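## Task

With the forceps T1, carry white vial 4 from well F1 of rack R1 to well C7 of carrier TC, and violet vial 0 from well E1 of R1 to well F3 of TC; each vial has to end upright and resting on the bottom of its TC well. Next set TC flat within the locators of the raised nest N2, turned so TC's well A1 lies at the N2 corner labelled A1. Put T1 back into holder H1 with both tips in one slot, with H1 upright and flat on its base. All other vials stay upright in their original wells and R1 stays seated in its nest. Everything must hold its place without the robot, so release and back the grippers away at the end.

## Robot and tools

Setup: two simulated arms, left_arm and right_arm, each ending in a two-finger gripper. Carrier TC sits between them; nest N2 is on the left arm's side. Rack R1 and carrier TC have well labels printed on top (row letters, column numbers, a triangle marking A1). Vials are lifted by their caps using the forceps T1, which live in holder H1.

Frame: one scene frame for both arms, metres. Origin on the table top between the arms, +z up, +x out across the table, left_arm on the +y side. The names left/right do not correspond to image sides. Each gripper's own axes: fingers point along its +z, and close/open along its y. The reported hand position is the point between the finger pads, just behind the tips, and may be somewhat off, more so at long reach.

Row format (used by execute_actions and move): one flat list of 14 numbers, each in [-1, 1]: dx, dy, dz, rx, ry, rz, opening for left_arm, then the same seven for right_arm. Always send all 14 even if one arm is idle. dx..rz are an offset, not a pose: expressed in that gripper's own axes, measured from the gripper's measured pose in the most recent result that showed it (before any such result in a scene, or for later calls inside one reply, from where the robot is when the call starts). Scale: 1.0 = 0.6 m of travel or 180 degrees of turn; rx, ry, rz form a single rotation vector. Opening is absolute: +1 fully open (0.087 m), -1 closed. Because offsets count from the measured pose, all-zero offsets drive an arm back to that pose rather than leaving it alone, and repeating a small offset against a rigid surface does not press further.

execute_actions: argument actions, a list holding at most one item. Empty list = just report state. Action = {rows: up to 15 rows, steps: up to 15}; each step is 1/30 s, one row per step, last row repeated to fill; every row counts from the same base pose, not from the previous row. Wait = {steps: n} with n up to 300, counted from the last result including thinking time. Optional pictures flag (true/false) controls camera images.

move: argument target (one 14-number row as above) and optional speed in m/s, 0.002 to 0.5, default 0.25 (turn rate capped at twice that in rad/s). Each gripper follows a straight path toward its target; both paths finish together, lasting 0.5 to 10 s (cut off at 10 s). Openings are sent at the start. Paths ignore obstacles and the other arm, grippers lag and may overshoot the speed near full stretch. Faster contact hits harder; aiming past a contact presses harder. Result adds a move: line with the ending (done, off_target, moving, held, fault) and limits (paced = pose clipped; held = a check blocked steps), plus each gripper's distance to its target.

wait: seconds, 0 to 10; robot gets nothing new.

zoom_image: camera (cam_high, cam_left_wrist, cam_right_wrist) and region [x0, y0, x1, y1] in pixels of that camera's latest image, at most 504 x 504; images are 672x504 with origin top-left.

finished_scene: scene number of the current scene; irreversible, grades the result and starts the next task.

Results: state line per arm with end_effector_position (m) and end_effector_quat_wxyz; grip_measured on the command scale (last joint value = opening in metres; each gripper may read up to about 1 mm off, consistently). Hand target line = pose the controller is currently steering to. pose unreachable = clearance check altered or blocked that arm's command; HELD marks steps not sent. FAULT or OVER-TEMPERATURE FAULT lines mean an arm was stopped. Camera calibration for all three cameras is provided; wrist camera poses follow their arm.

Control behaviour: per step the command is limited to 70 mm and 16 degrees from the measured pose, solved by damped IK with position taking priority. Joint friction can leave the gripper up to about 31 mm short, and very small commands may not move it at all, so check the reported pose and send the remainder. After an action ends, an arm only finishes its last clipped step. The simulation runs while you think. Fingers keep moving after commands stop. To hold something, command an opening roughly 0.02 below grip_measured (less for a lighter hold); finger force is limited near 20 N per pad, and snapping shut can squeeze too hard.

Joint ranges (rad): waist -2.618 to 3.054, shoulder 0 to 3.142, elbow 0 to 3.142, wrist pitch -1.571 to 1.571, wrist yaw -1.571 to 1.571, wrist roll -2.094 to 2.094.

Cautions: never let anything leave the table; avoid drops, slips, slams and heavy pushing; keep the arms from colliding or pressing on each other. Held parts may occasionally be tugged and loose items nudged. Holding loads heats motors: warnings from 75 °C, a 10 s stop at 90 °C, and at 100 °C the arm goes limp and falls. Move smoothly and efficiently; finish by opening and withdrawing both grippers.

Each tool is called as name([rows], argument=value, ...), one row to a line, values as JSON.

## Session

execute_actions(actions=[])

Scene clock: 0.00 s of 12600.00 s.
left_arm: end_effector_position=(+0.4540, +0.3891, +0.2624) grip_measured=+0.982 end_effector_quat_wxyz=(+0.647, -0.101, +0.690, -0.308) | right_arm: end_effector_position=(+0.5640, -0.3712, +0.3725) grip_measured=+1.000 end_effector_quat_wxyz=(-0.597, +0.673, -0.302, +0.314)
Joint positions: left_arm=[ 0.597  1.757  1.179  0.62   0.861 -0.621  0.087] | right_arm=[-0.409  1.801  1.674 -0.056 -1.053 -1.791  0.087]
Joint velocities: left_arm=[-0.017 -0.002  0.002 -0.037 -0.022  0.037 -0.   ] | right_arm=[ 0.002  0.007 -0.002  0.022 -0.022 -0.007  0.   ]
Motor temperatures (°C, as the motors report them): left_arm=[21 29 27 25 18 20] | right_arm=[21 30 31 26 18 18]
Hand target (left_arm): +0.454, +0.389, +0.262; +0.647, -0.101, +0.690, -0.308
Hand target (right_arm): +0.564, -0.371, +0.373; -0.597, +0.673, -0.302, +0.314
camera_calibration (this result's frames):
cam_left_wrist: T_world_to_cam=[[-0.249592, -0.786686, 0.56465, 0.269548], [-0.83636, -0.118763, -0.53516, 0.587134], [0.488063, -0.605822, -0.628311, 0.322345], [0, 0, 0, 1]] pos_world=[0.401007, 0.477063, 0.364544]
cam_right_wrist: T_world_to_cam=[[0.0408163, 0.120639, 0.991857, -0.348211], [-0.210013, -0.969473, 0.126559, -0.268377], [0.976846, -0.213468, -0.0142345, -0.481978], [0, 0, 0, 1]] pos_world=[0.428669, -0.321064, 0.37248]

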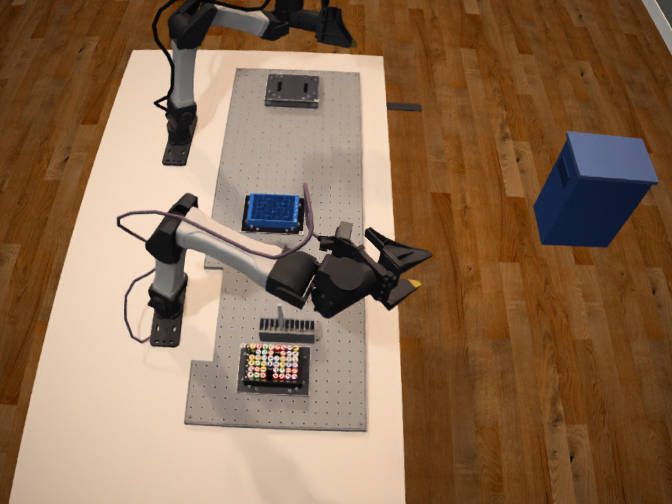

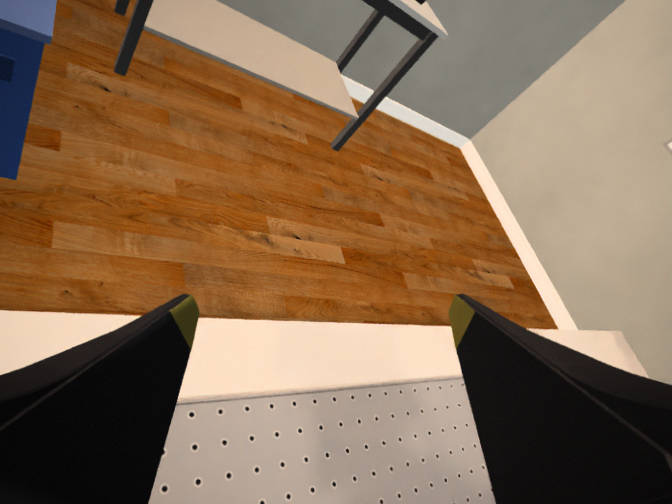

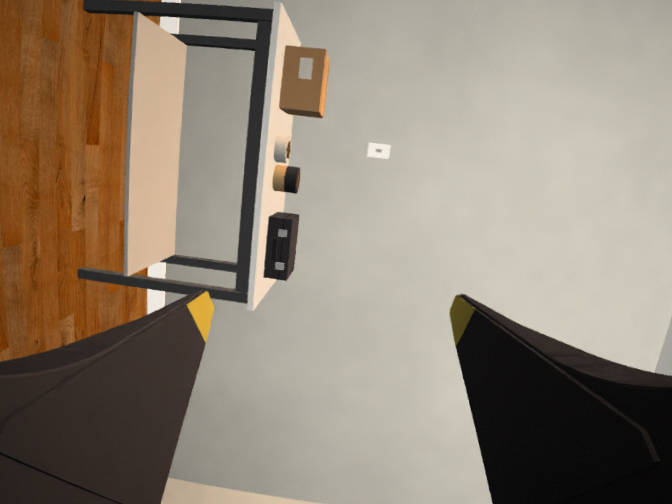

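move(target=[0,0,0,0,0,0,1,-0.237,0.413,-0.476,-0.333,0.265,0.422,-0.6])

Scene clock: 22.40 s of 12600.00 s.
left_arm: end_effector_position=(+0.4540, +0.3891, +0.2624) grip_measured=+0.982 end_effector_quat_wxyz=(+0.647, -0.101, +0.690, -0.308) | right_arm: end_effector_position=(+0.2570, -0.4631, +0.1530) grip_measured=-0.600 end_effector_quat_wxyz=(+0.142, -0.384, +0.912, +0.026)
Joint positions: left_arm=[ 0.597  1.757  1.179  0.62   0.861 -0.621  0.087] | right_arm=[-0.684  1.558  1.433 -1.352 -0.274 -1.453  0.017]
Joint velocities: left_arm=[-0.007  0.007  0.007 -0.081 -0.081 -0.037 -0.   ] | right_arm=[-0.007  0.007 -0.012 -0.022  0.051  0.066 -0.   ]
Motor temperatures (°C, as the motors report them): left_arm=[21 33 29 29 18 20] | right_arm=[21 36 33 29 18 18]
Hand target (left_arm): +0.454, +0.389, +0.262; +0.647, -0.101, +0.690, -0.308
Hand target (right_arm): +0.246, -0.462, +0.143; +0.123, -0.372, +0.919, +0.045
Off the commanded pose (left_arm): 0.000 m, 0 deg.
Off the commanded pose (right_arm): 0.016 m, 4 deg.
After step 90, 15.20 s passed at rest.
move: off_target (right_arm)
camera_calibration (this result's frames):
cam_left_wrist: T_world_to_cam=[[-0.249592, -0.786686, 0.56465, 0.269548], [-0.83636, -0.118763, -0.53516, 0.587134], [0.488063, -0.605822, -0.628311, 0.322345], [0, 0, 0, 1]] pos_world=[0.401007, 0.477063, 0.364544]
cam_right_wrist: T_world_to_cam=[[0.716597, -0.695886, 0.0472305, -0.514133], [-0.593989, -0.573368, 0.564293, -0.179009], [-0.365604, -0.432426, -0.824222, 0.162776], [0, 0, 0, 1]] pos_world=[0.321609, -0.390028, 0.25946]

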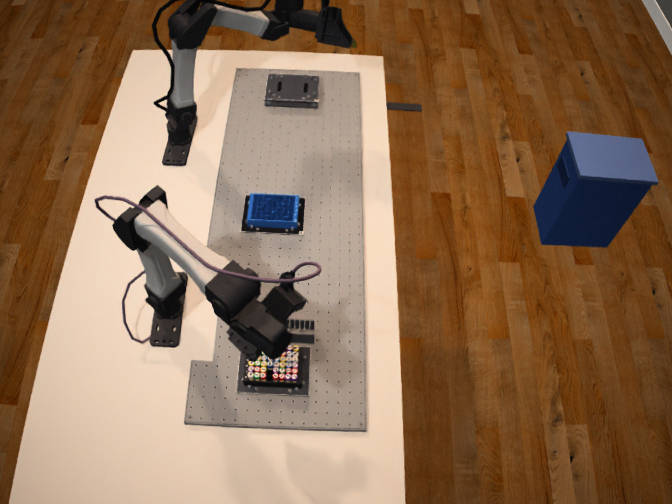

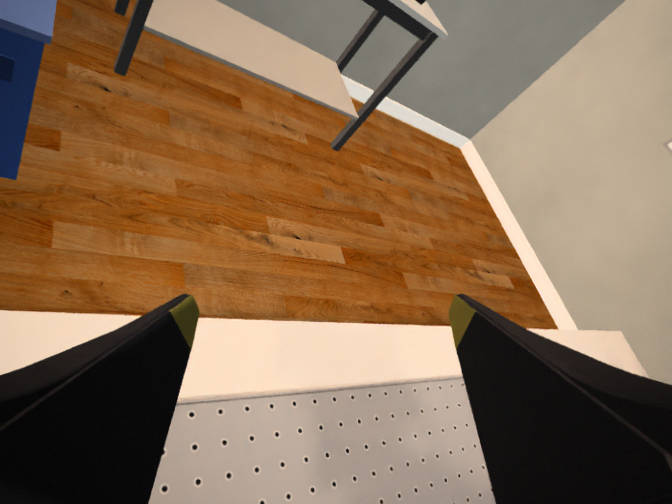

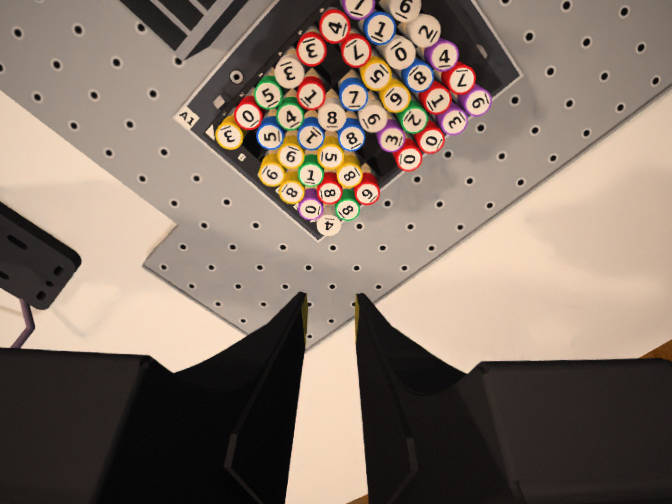

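move(target=[0,0,0,0,0,0,1,0.073,0.014,0.105,-0.028,0,0,-0.6], speed=0.08)

Scene clock: 34.43 s of 12600.00 s.
left_arm: end_effector_position=(+0.4540, +0.3891, +0.2624) grip_measured=+0.982 end_effector_quat_wxyz=(+0.647, -0.101, +0.690, -0.308) | right_arm: end_effector_position=(+0.2388, -0.4784, +0.0891) grip_measured=-0.600 end_effector_quat_wxyz=(+0.124, -0.392, +0.910, +0.056)
Joint positions: left_arm=[ 0.597  1.757  1.179  0.62   0.861 -0.621  0.087] | right_arm=[-0.765  1.619  1.245 -1.199 -0.272 -1.565  0.017]
Joint velocities: left_arm=[ 0.007 -0.002 -0.007 -0.037  0.037  0.007 -0.001] | right_arm=[ 0.022 -0.017  0.002  0.007 -0.022 -0.051 -0.002]
Motor temperatures (°C, as the motors report them): left_arm=[21 35 30 31 18 20] | right_arm=[21 35 33 27 18 18]
Hand target (left_arm): +0.454, +0.389, +0.262; +0.647, -0.101, +0.690, -0.308
Hand target (right_arm): +0.236, -0.478, +0.080; +0.124, -0.389, +0.910, +0.065
Off the commanded pose (left_arm): 0.000 m, 0 deg.
Off the commanded pose (right_arm): 0.009 m, 1 deg.
After step 90, 7.60 s passed at rest.
move: done
camera_calibration (this result's frames):
cam_left_wrist: T_world_to_cam=[[-0.249592, -0.786686, 0.56465, 0.269548], [-0.83636, -0.118763, -0.53516, 0.587134], [0.488063, -0.605822, -0.628311, 0.322345], [0, 0, 0, 1]] pos_world=[0.401007, 0.477063, 0.364544]
cam_right_wrist: T_world_to_cam=[[0.735647, -0.677088, -0.0193698, -0.498401], [-0.546967, -0.610654, 0.57265, -0.192319], [-0.399563, -0.410674, -0.819571, 0.114846], [0, 0, 0, 1]] pos_world=[0.307343, -0.407738, 0.194602]

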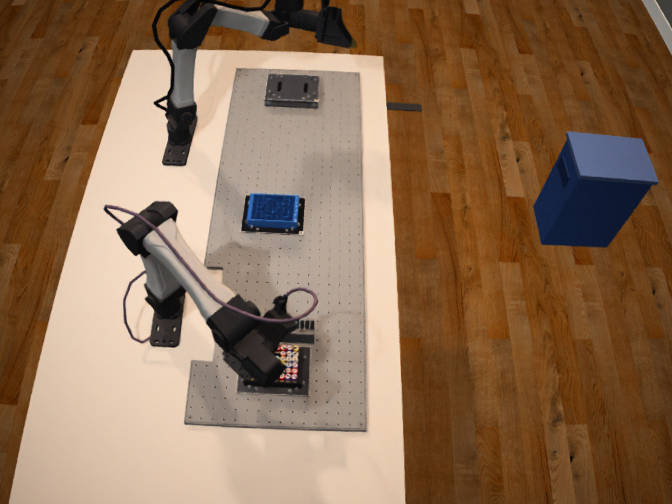

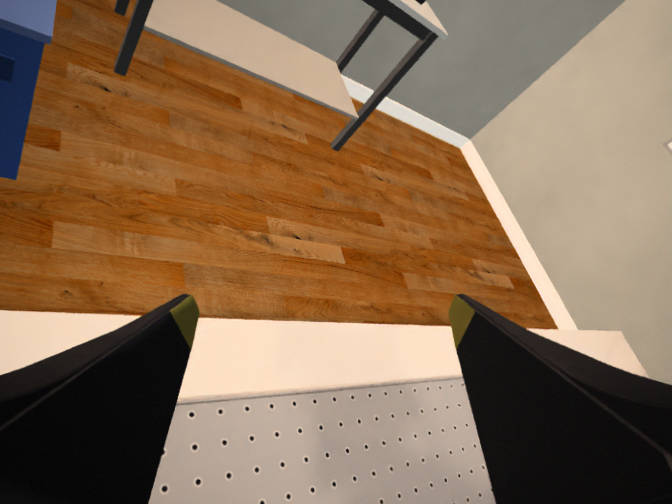

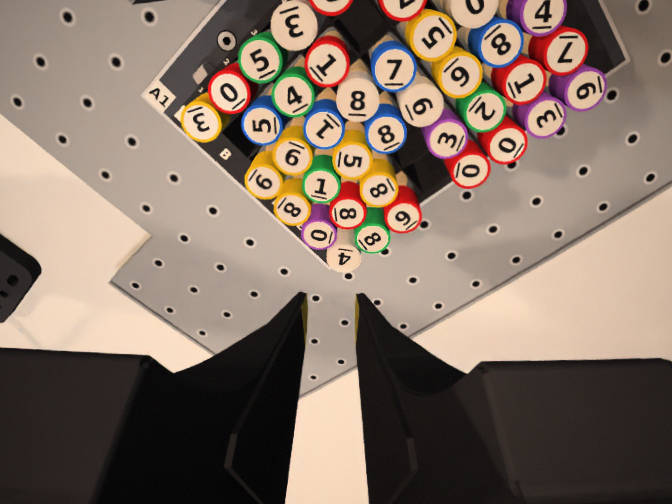

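move(target=[0,0,0,0,0,0,1,0.014,-0.004,0.05,-0.002,0,0.016,-0.6], speed=0.04)

Scene clock: 43.93 s of 12600.00 s.
left_arm: end_effector_position=(+0.4540, +0.3891, +0.2624) grip_measured=+0.982 end_effector_quat_wxyz=(+0.647, -0.101, +0.690, -0.308) | right_arm: end_effector_position=(+0.2433, -0.4825, +0.0678) grip_measured=-0.600 end_effector_quat_wxyz=(+0.126, -0.375, +0.917, +0.052)
Joint positions: left_arm=[ 0.597  1.757  1.179  0.62   0.861 -0.621  0.087] | right_arm=[-0.765  1.648  1.189 -1.1   -0.272 -1.525  0.017]
Joint velocities: left_arm=[-0.007 -0.002  0.012 -0.007  0.081  0.037  0.   ] | right_arm=[-0.002  0.022 -0.002 -0.037  0.022 -0.022 -0.   ]
Motor temperatures (°C, as the motors report them): left_arm=[21 35 31 31 18 20] | right_arm=[21 35 33 27 18 18]
Hand target (left_arm): +0.454, +0.389, +0.262; +0.647, -0.101, +0.690, -0.308
Hand target (right_arm): +0.240, -0.480, +0.058; +0.121, -0.370, +0.919, +0.062
Off the commanded pose (left_arm): 0.000 m, 0 deg.
Off the commanded pose (right_arm): 0.011 m, 1 deg.
After step 90, 5.33 s passed at rest.
move: off_target (right_arm)
camera_calibration (this result's frames):
cam_left_wrist: T_world_to_cam=[[-0.249592, -0.786686, 0.56465, 0.269548], [-0.83636, -0.118763, -0.53516, 0.587134], [0.488063, -0.605822, -0.628311, 0.322345], [0, 0, 0, 1]] pos_world=[0.401007, 0.477063, 0.364544]
cam_right_wrist: T_world_to_cam=[[0.709043, -0.705008, -0.0148939, -0.512145], [-0.572018, -0.587386, 0.572515, -0.162856], [-0.412376, -0.397418, -0.819759, 0.107008], [0, 0, 0, 1]] pos_world=[0.314104, -0.414199, 0.17333]

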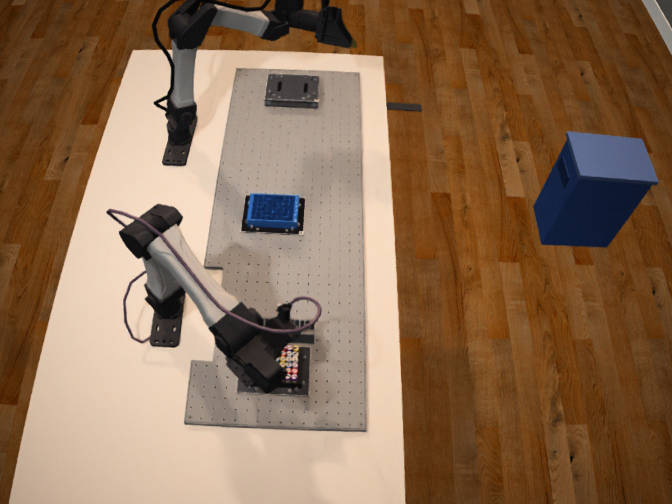

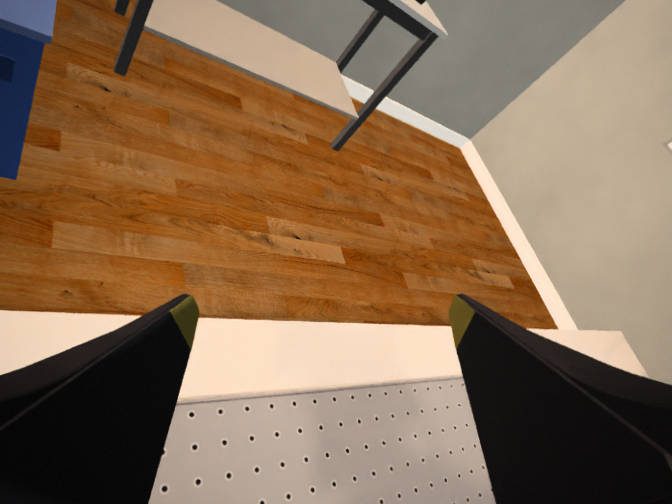

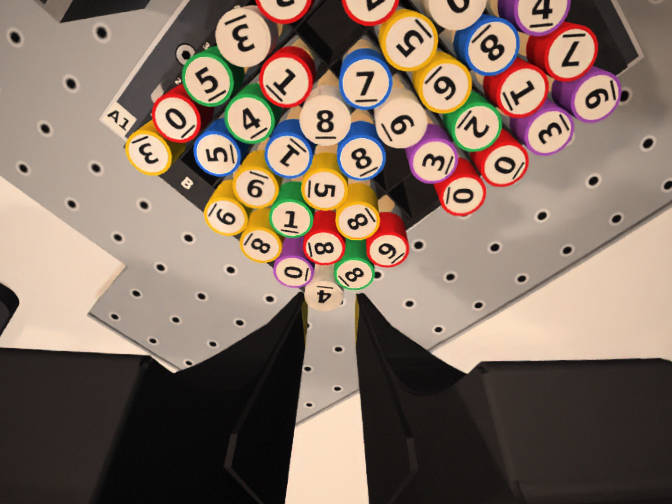

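move(target=[0,0,0,0,0,0,1,-0.019,0.004,0.0054,-0.0035,0,-0.012,-0.6], speed=0.02)

zoom_image(camera="cam_right_wrist", region=[270,240,400,370])

Scene clock: 54.60 s of 12600.00 s.
left_arm: end_effector_position=(+0.4540, +0.3891, +0.2624) grip_measured=+0.982 end_effector_quat_wxyz=(+0.647, -0.101, +0.690, -0.308) | right_arm: end_effector_position=(+0.2476, -0.4781, +0.0677) grip_measured=-0.600 end_effector_quat_wxyz=(+0.122, -0.386, +0.913, +0.051)
Joint positions: left_arm=[ 0.597  1.757  1.179  0.62   0.861 -0.621  0.087] | right_arm=[-0.739  1.648  1.189 -1.099 -0.266 -1.524  0.017]
Joint velocities: left_arm=[-0.002 -0.007 -0.012  0.022  0.007 -0.051 -0.001] | right_arm=[-0.007 -0.007 -0.017 -0.037  0.007 -0.007 -0.001]
Motor temperatures (°C, as the motors report them): left_arm=[21 36 31 32 18 20] | right_arm=[21 35 33 26 18 18]
Hand target (left_arm): +0.454, +0.389, +0.262; +0.647, -0.101, +0.690, -0.308
Hand target (right_arm): +0.250, -0.472, +0.068; +0.125, -0.393, +0.910, +0.055
Off the commanded pose (left_arm): 0.000 m, 0 deg.
Off the commanded pose (right_arm): 0.006 m, 1 deg.
After step 90, 6.43 s passed at rest.
move: done
camera_calibration (this result's frames):
cam_left_wrist: T_world_to_cam=[[-0.249592, -0.786686, 0.56465, 0.269548], [-0.83636, -0.118763, -0.53516, 0.587134], [0.488063, -0.605822, -0.628311, 0.322345], [0, 0, 0, 1]] pos_world=[0.401007, 0.477063, 0.364544]
cam_right_wrist: T_world_to_cam=[[0.72622, -0.687332, -0.0133633, -0.507965], [-0.555409, -0.598066, 0.577787, -0.167329], [-0.405124, -0.412178, -0.816078, 0.101418], [0, 0, 0, 1]] pos_world=[0.317045, -0.407412, 0.172658]

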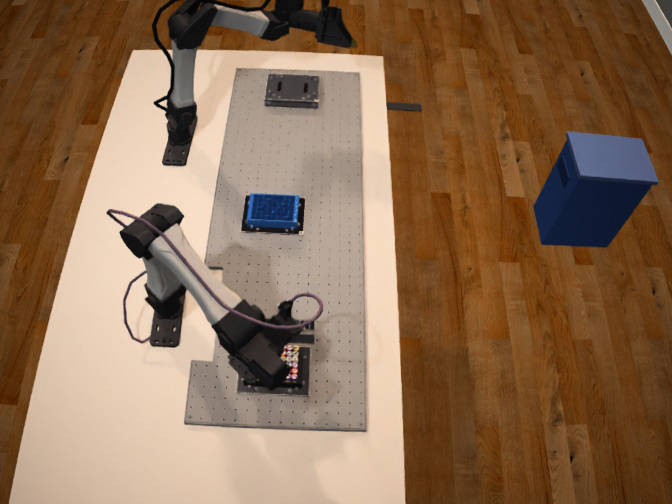

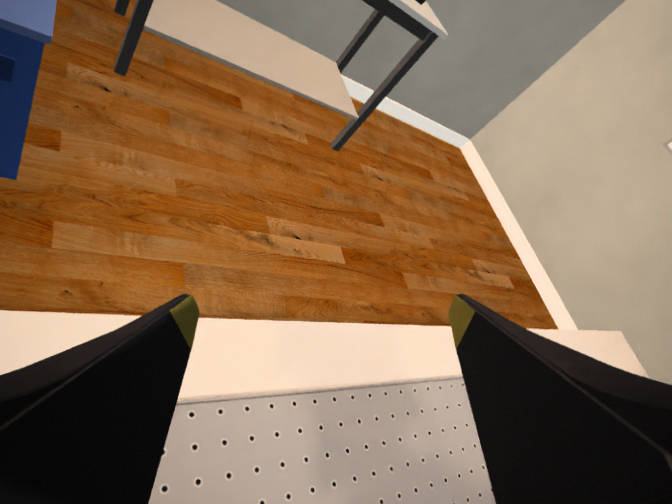

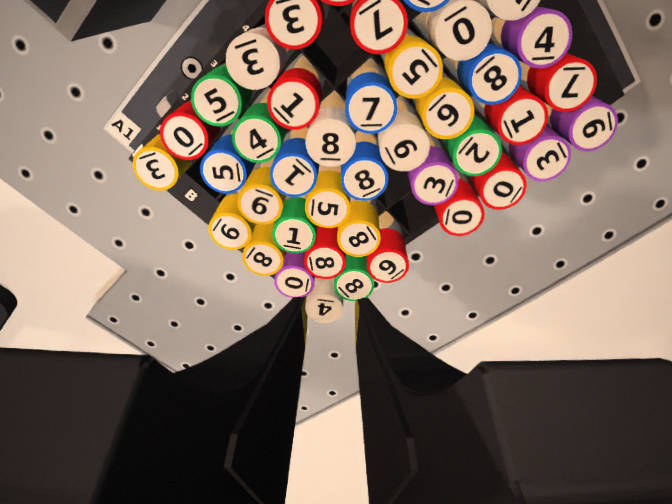

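Region (270, 240, 400, 370) of cam_right_wrist's 672x504 image, scaled by 3.877, with more detail than that image has.

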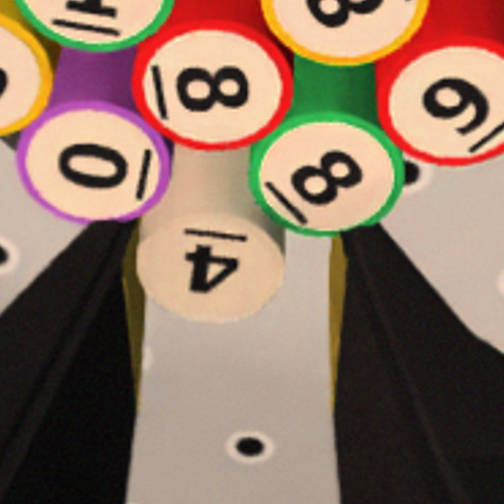

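execute_actions([
  {"rows":[[0,0,0,0,0,0,1,0,0.0112,0,-0.0086,0,0.002,-0.6],[0,0,0,0,0,0,1,0,0.0112,0,-0.0086,0,0.002,-0.6],[0,0,0,0,0,0,1,0,0.0112,0,-0.0086,0,0.002,-0.6],[0,0,0,0,0,0,1,0,0.0112,0,-0.0086,0,0.002,-0.62],[0,0,0,0,0,0,1,0,0.0112,0,-0.0086,0,0.002,-0.64],[0,0,0,0,0,0,1,0,0.0112,0,-0.0086,0,0.002,-0.66],[0,0,0,0,0,0,1,0,0.0112,0,-0.0086,0,0.002,-0.68],[0,0,0,0,0,0,1,-0.012,0.0112,0.0033,-0.01,0,-0.004,-0.68]],"steps":15},
])

zoom_image(camera="cam_right_wrist", region=[270,240,400,370])

Scene clock: 67.00 s of 12600.00 s.
left_arm: end_effector_position=(+0.4540, +0.3891, +0.2624) grip_measured=+0.982 end_effector_quat_wxyz=(+0.647, -0.101, +0.690, -0.308) | right_arm: end_effector_position=(+0.2470, -0.4778, +0.0676) grip_measured=-0.679 end_effector_quat_wxyz=(+0.115, -0.390, +0.912, +0.050)
Joint positions: left_arm=[ 0.597  1.757  1.179  0.62   0.861 -0.621  0.087] | right_arm=[-0.731  1.648  1.189 -1.101 -0.251 -1.524  0.014]
Joint velocities: left_arm=[-0.032  0.007  0.022 -0.007 -0.007 -0.037 -0.001] | right_arm=[ 0.012  0.007 -0.012 -0.022 -0.007 -0.095  0.   ]
Motor temperatures (°C, as the motors report them): left_arm=[21 36 31 32 18 20] | right_arm=[21 35 33 26 18 18]
Hand target (left_arm): +0.454, +0.389, +0.262; +0.647, -0.101, +0.690, -0.308
Hand target (right_arm): +0.248, -0.468, +0.068; +0.117, -0.394, +0.909, +0.065
Off the commanded pose (left_arm): 0.000 m, 0 deg.
Off the commanded pose (right_arm): 0.010 m, 2 deg.
Steps of this call (steps 1 to 90: nothing new was sent; then 8.90 s passed at rest; steps 91 to 105: all 15 steps of this action). Readings (end_effector_position):
91: left_arm (+0.4540, +0.3891, +0.2624) | right_arm (+0.2474, -0.4780, +0.0677)
92: left_arm (+0.4540, +0.3891, +0.2624) | right_arm (+0.2473, -0.4780, +0.0677)
94: left_arm (+0.4540, +0.3891, +0.2624) | right_arm (+0.2473, -0.4780, +0.0677)
98: left_arm (+0.4540, +0.3891, +0.2624) | right_arm (+0.2469, -0.4780, +0.0677)
105: the state above
camera_calibration (this result's frames):
cam_left_wrist: T_world_to_cam=[[-0.249592, -0.786686, 0.56465, 0.269548], [-0.83636, -0.118763, -0.53516, 0.587134], [0.488063, -0.605822, -0.628311, 0.322345], [0, 0, 0, 1]] pos_world=[0.401007, 0.477063, 0.364544]
cam_right_wrist: T_world_to_cam=[[0.731682, -0.681477, -0.0151747, -0.505782], [-0.54391, -0.597109, 0.589595, -0.170646], [-0.410857, -0.423142, -0.807556, 0.0968269], [0, 0, 0, 1]] pos_world=[0.317038, -0.405601, 0.17113]

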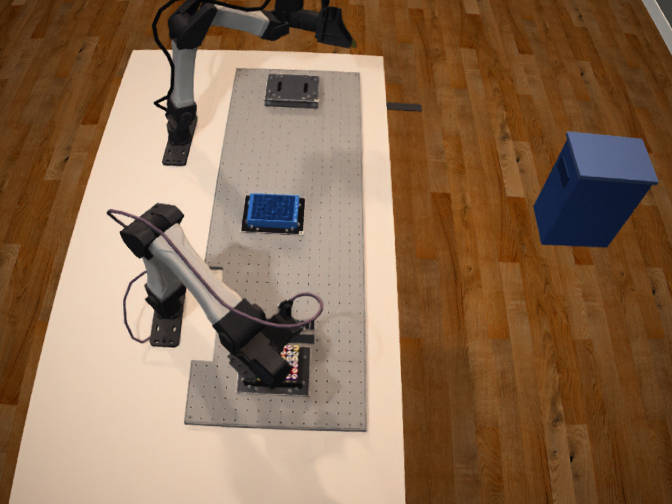

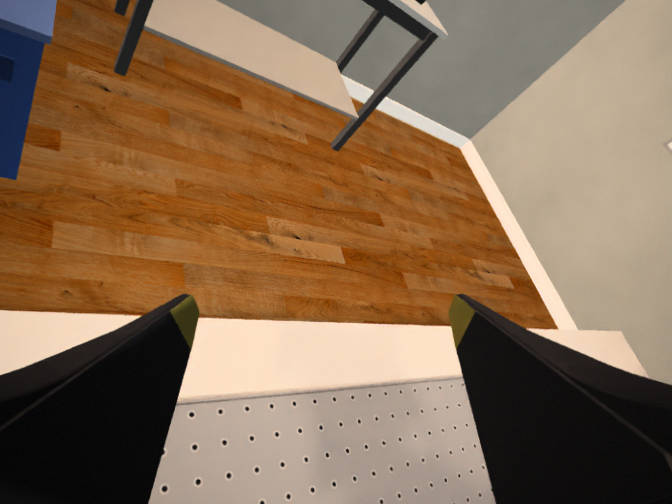

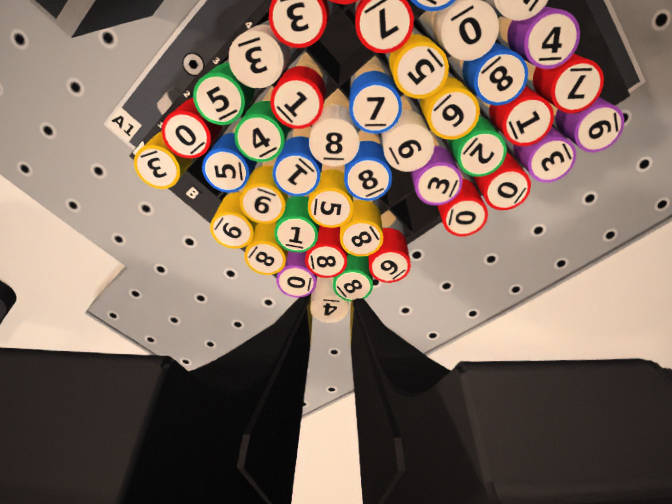

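Region (270, 240, 400, 370) of cam_right_wrist's 672x504 image, scaled by 3.877, with more detail than that image has.

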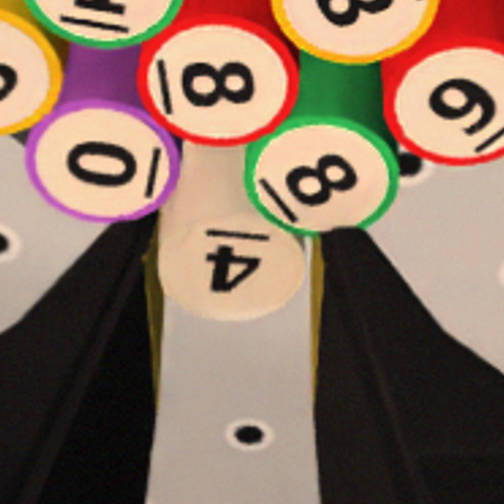

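execute_actions(actions=[])

Scene clock: 94.80 s of 12600.00 s.
left_arm: end_effector_position=(+0.4540, +0.3891, +0.2624) grip_measured=+0.982 end_effector_quat_wxyz=(+0.647, -0.101, +0.690, -0.308) | right_arm: end_effector_position=(+0.2469, -0.4779, +0.0676) grip_measured=-0.679 end_effector_quat_wxyz=(+0.115, -0.390, +0.912, +0.050)
Joint positions: left_arm=[ 0.597  1.757  1.179  0.62   0.861 -0.621  0.087] | right_arm=[-0.731  1.648  1.189 -1.101 -0.251 -1.524  0.014]
Joint velocities: left_arm=[ 0.007 -0.017 -0.012 -0.051  0.051  0.037 -0.001] | right_arm=[ 0.002 -0.002 -0.012  0.066  0.007  0.037 -0.001]
Motor temperatures (°C, as the motors report them): left_arm=[21 37 32 33 18 20] | right_arm=[22 36 34 25 19 18]
Hand target (left_arm): +0.454, +0.389, +0.262; +0.647, -0.101, +0.690, -0.308
Hand target (right_arm): +0.248, -0.468, +0.068; +0.117, -0.394, +0.909, +0.065
Off the commanded pose (left_arm): 0.000 m, 0 deg.
Off the commanded pose (right_arm): 0.010 m, 2 deg.
Steps of this call (steps 1 to 90: nothing new was sent; then 24.80 s passed at rest). Readings (end_effector_position):
1: left_arm (+0.4540, +0.3891, +0.2624) | right_arm (+0.2469, -0.4779, +0.0676)
2: left_arm (+0.4540, +0.3891, +0.2624) | right_arm (+0.2469, -0.4779, +0.0676)
4: left_arm (+0.4540, +0.3891, +0.2624) | right_arm (+0.2469, -0.4779, +0.0676)
8: left_arm (+0.4540, +0.3891, +0.2624) | right_arm (+0.2469, -0.4779, +0.0676)
90: the state above
camera_calibration (this result's frames):
cam_left_wrist: T_world_to_cam=[[-0.249592, -0.786686, 0.56465, 0.269548], [-0.83636, -0.118763, -0.53516, 0.587134], [0.488063, -0.605822, -0.628311, 0.322345], [0, 0, 0, 1]] pos_world=[0.401007, 0.477063, 0.364544]
cam_right_wrist: T_world_to_cam=[[0.731675, -0.681485, -0.0151621, -0.505787], [-0.543765, -0.596937, 0.589903, -0.170675], [-0.411061, -0.423373, -0.807332, 0.0967105], [0, 0, 0, 1]] pos_world=[0.317019, -0.405624, 0.17109]

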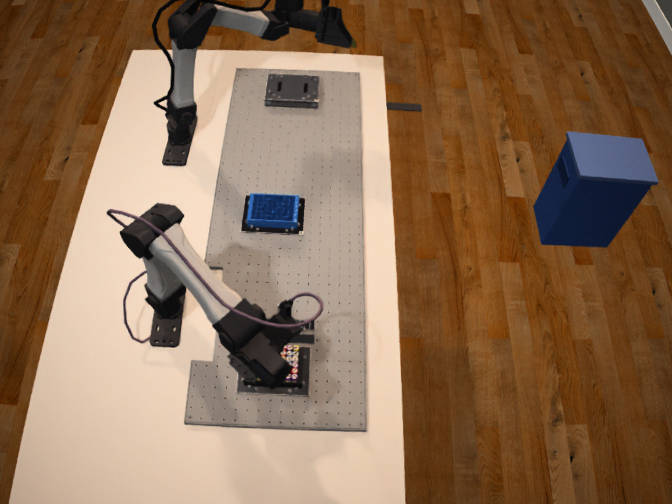

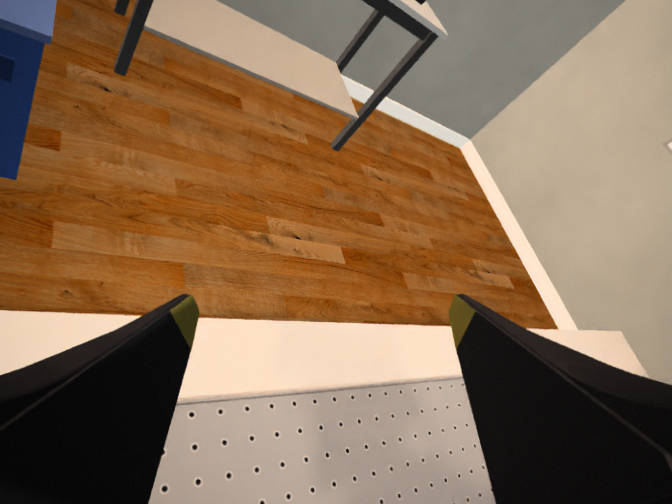

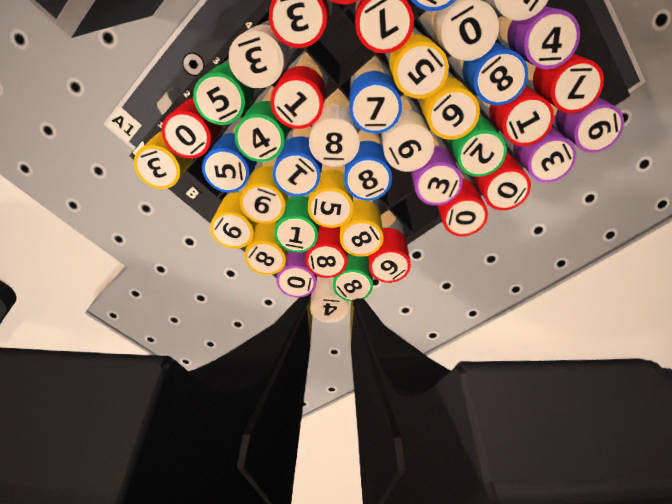

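execute_actions([
  {"rows":[[0,0,0,0,0,0,1,0,0,0,0,0,0,-0.7],[0,0,0,0,0,0,1,0,0,0,0,0,0,-0.71],[0,0,0,0,0,0,1,0,0,0,0,0,0,-0.72],[0,0,0,0,0,0,1,0,0,0,0,0,0,-0.73],[0,0,0,0,0,0,1,0,0,0,0,0,0,-0.74],[0,0,0,0,0,0,1,0,0,0,0,0,0,-0.75]],"steps":15},
], pictures=false)

move(target=[0,0,0,0,0,0,1,-0.011,0,-0.048,0,0,0,-0.75], speed=0.04)

zoom_image(camera="cam_high", region=[210,60,370,250])

Scene clock: 107.33 s of 12600.00 s.
left_arm: end_effector_position=(+0.4540, +0.3891, +0.2624) grip_measured=+0.982 end_effector_quat_wxyz=(+0.647, -0.101, +0.690, -0.308) | right_arm: end_effector_position=(+0.2465, -0.4781, +0.0676) grip_measured=-0.739 end_effector_quat_wxyz=(+0.114, -0.390, +0.912, +0.049)
Joint positions: left_arm=[ 0.597  1.757  1.179  0.62   0.861 -0.621  0.087] | right_arm=[-0.731  1.648  1.189 -1.102 -0.248 -1.524  0.011]
Joint velocities: left_arm=[-0.012 -0.012 -0.002 -0.007  0.007 -0.007 -0.001] | right_arm=[ 0.012  0.017 -0.002 -0.051  0.022  0.037 -0.001]
Motor temperatures (°C, as the motors report them): left_arm=[21 37 32 34 18 20] | right_arm=[22 36 34 25 19 18]
Hand target (left_arm): +0.454, +0.389, +0.262; +0.647, -0.101, +0.690, -0.308
Hand target (right_arm): +0.247, -0.478, +0.068; +0.115, -0.390, +0.912, +0.050
Off the commanded pose (left_arm): 0.000 m, 0 deg.
Off the commanded pose (right_arm): 0.001 m, 0 deg.
Steps of this call (steps 1 to 90: nothing new was sent; then 9.03 s passed at rest; steps 91 to 105: all 15 steps of this action). Readings (end_effector_position):
91: left_arm (+0.4540, +0.3891, +0.2624) | right_arm (+0.2468, -0.4781, +0.0676)
92: left_arm (+0.4540, +0.3891, +0.2624) | right_arm (+0.2466, -0.4781, +0.0676)
94: left_arm (+0.4540, +0.3891, +0.2624) | right_arm (+0.2465, -0.4781, +0.0676)
98: left_arm (+0.4540, +0.3891, +0.2624) | right_arm (+0.2465, -0.4781, +0.0676)
105: the state above

Scene clock: 108.67 s of 12600.00 s.
left_arm: end_effector_position=(+0.4540, +0.3891, +0.2624) grip_measured=+0.982 end_effector_quat_wxyz=(+0.647, -0.101, +0.690, -0.308) | right_arm: end_effector_position=(+0.2463, -0.4781, +0.0892) grip_measured=-0.739 end_effector_quat_wxyz=(+0.112, -0.390, +0.913, +0.053)
Joint positions: left_arm=[ 0.597  1.757  1.179  0.62   0.861 -0.621  0.087] | right_arm=[-0.731  1.642  1.269 -1.197 -0.248 -1.524  0.011]
Joint velocities: left_arm=[-0.007  0.007 -0.002 -0.037 -0.007  0.037 -0.001] | right_arm=[-0.032 -0.002 -0.002 -0.095 -0.037 -0.066  0.   ]
Motor temperatures (°C, as the motors report them): left_arm=[21 37 32 34 18 20] | right_arm=[22 36 34 25 19 18]
Hand target (left_arm): +0.454, +0.389, +0.262; +0.647, -0.101, +0.690, -0.308
Hand target (right_arm): +0.246, -0.479, +0.097; +0.114, -0.390, +0.912, +0.049
Off the commanded pose (left_arm): 0.000 m, 0 deg.
Off the commanded pose (right_arm): 0.008 m, 1 deg.
move: done
camera_calibration (this result's frames):
cam_left_wrist: T_world_to_cam=[[-0.249592, -0.786686, 0.56465, 0.269548], [-0.83636, -0.118763, -0.53516, 0.587134], [0.488063, -0.605822, -0.628311, 0.322345], [0, 0, 0, 1]] pos_world=[0.401007, 0.477063, 0.364544]
cam_right_wrist: T_world_to_cam=[[0.731472, -0.681414, -0.024972, -0.504188], [-0.53817, -0.599419, 0.592511, -0.186617], [-0.418714, -0.419966, -0.805175, 0.11707], [0, 0, 0, 1]] pos_world=[0.317387, -0.406257, 0.192244]

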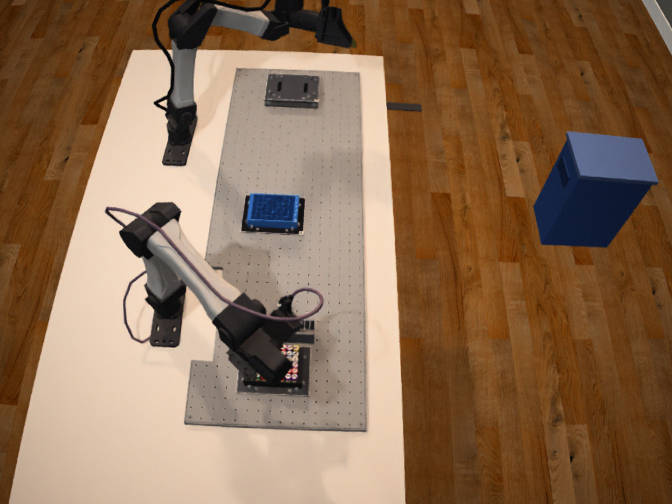

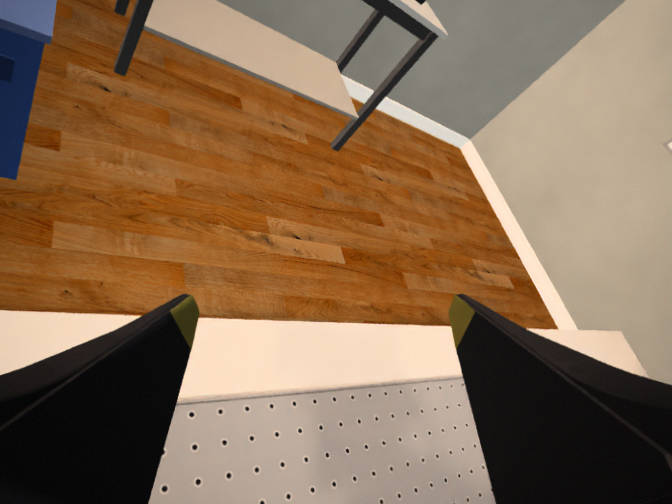

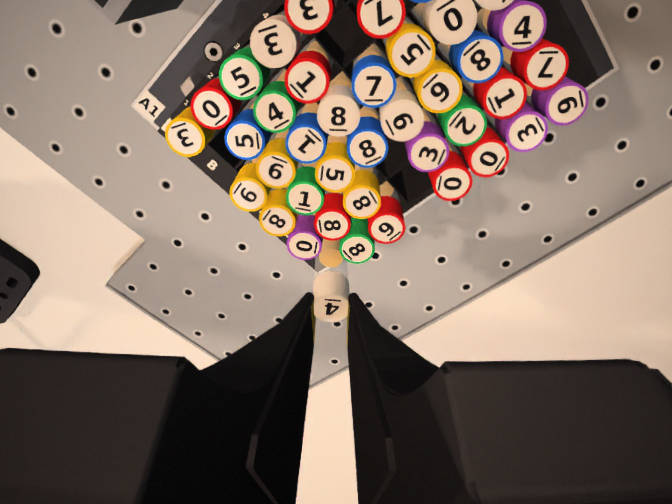

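Region (210, 60, 370, 250) of cam_high's 672x504 image, scaled by 2.653, with more detail than that image has; it fills the left 424 columns of this view, and the rest is white.

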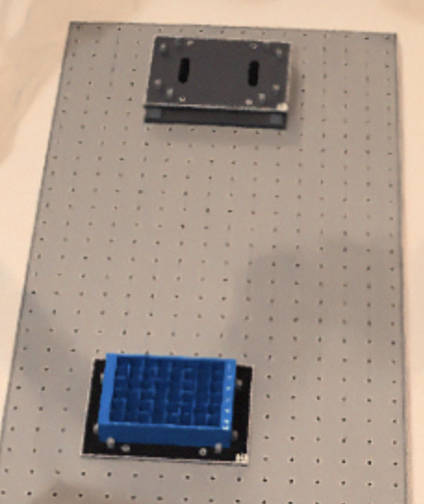

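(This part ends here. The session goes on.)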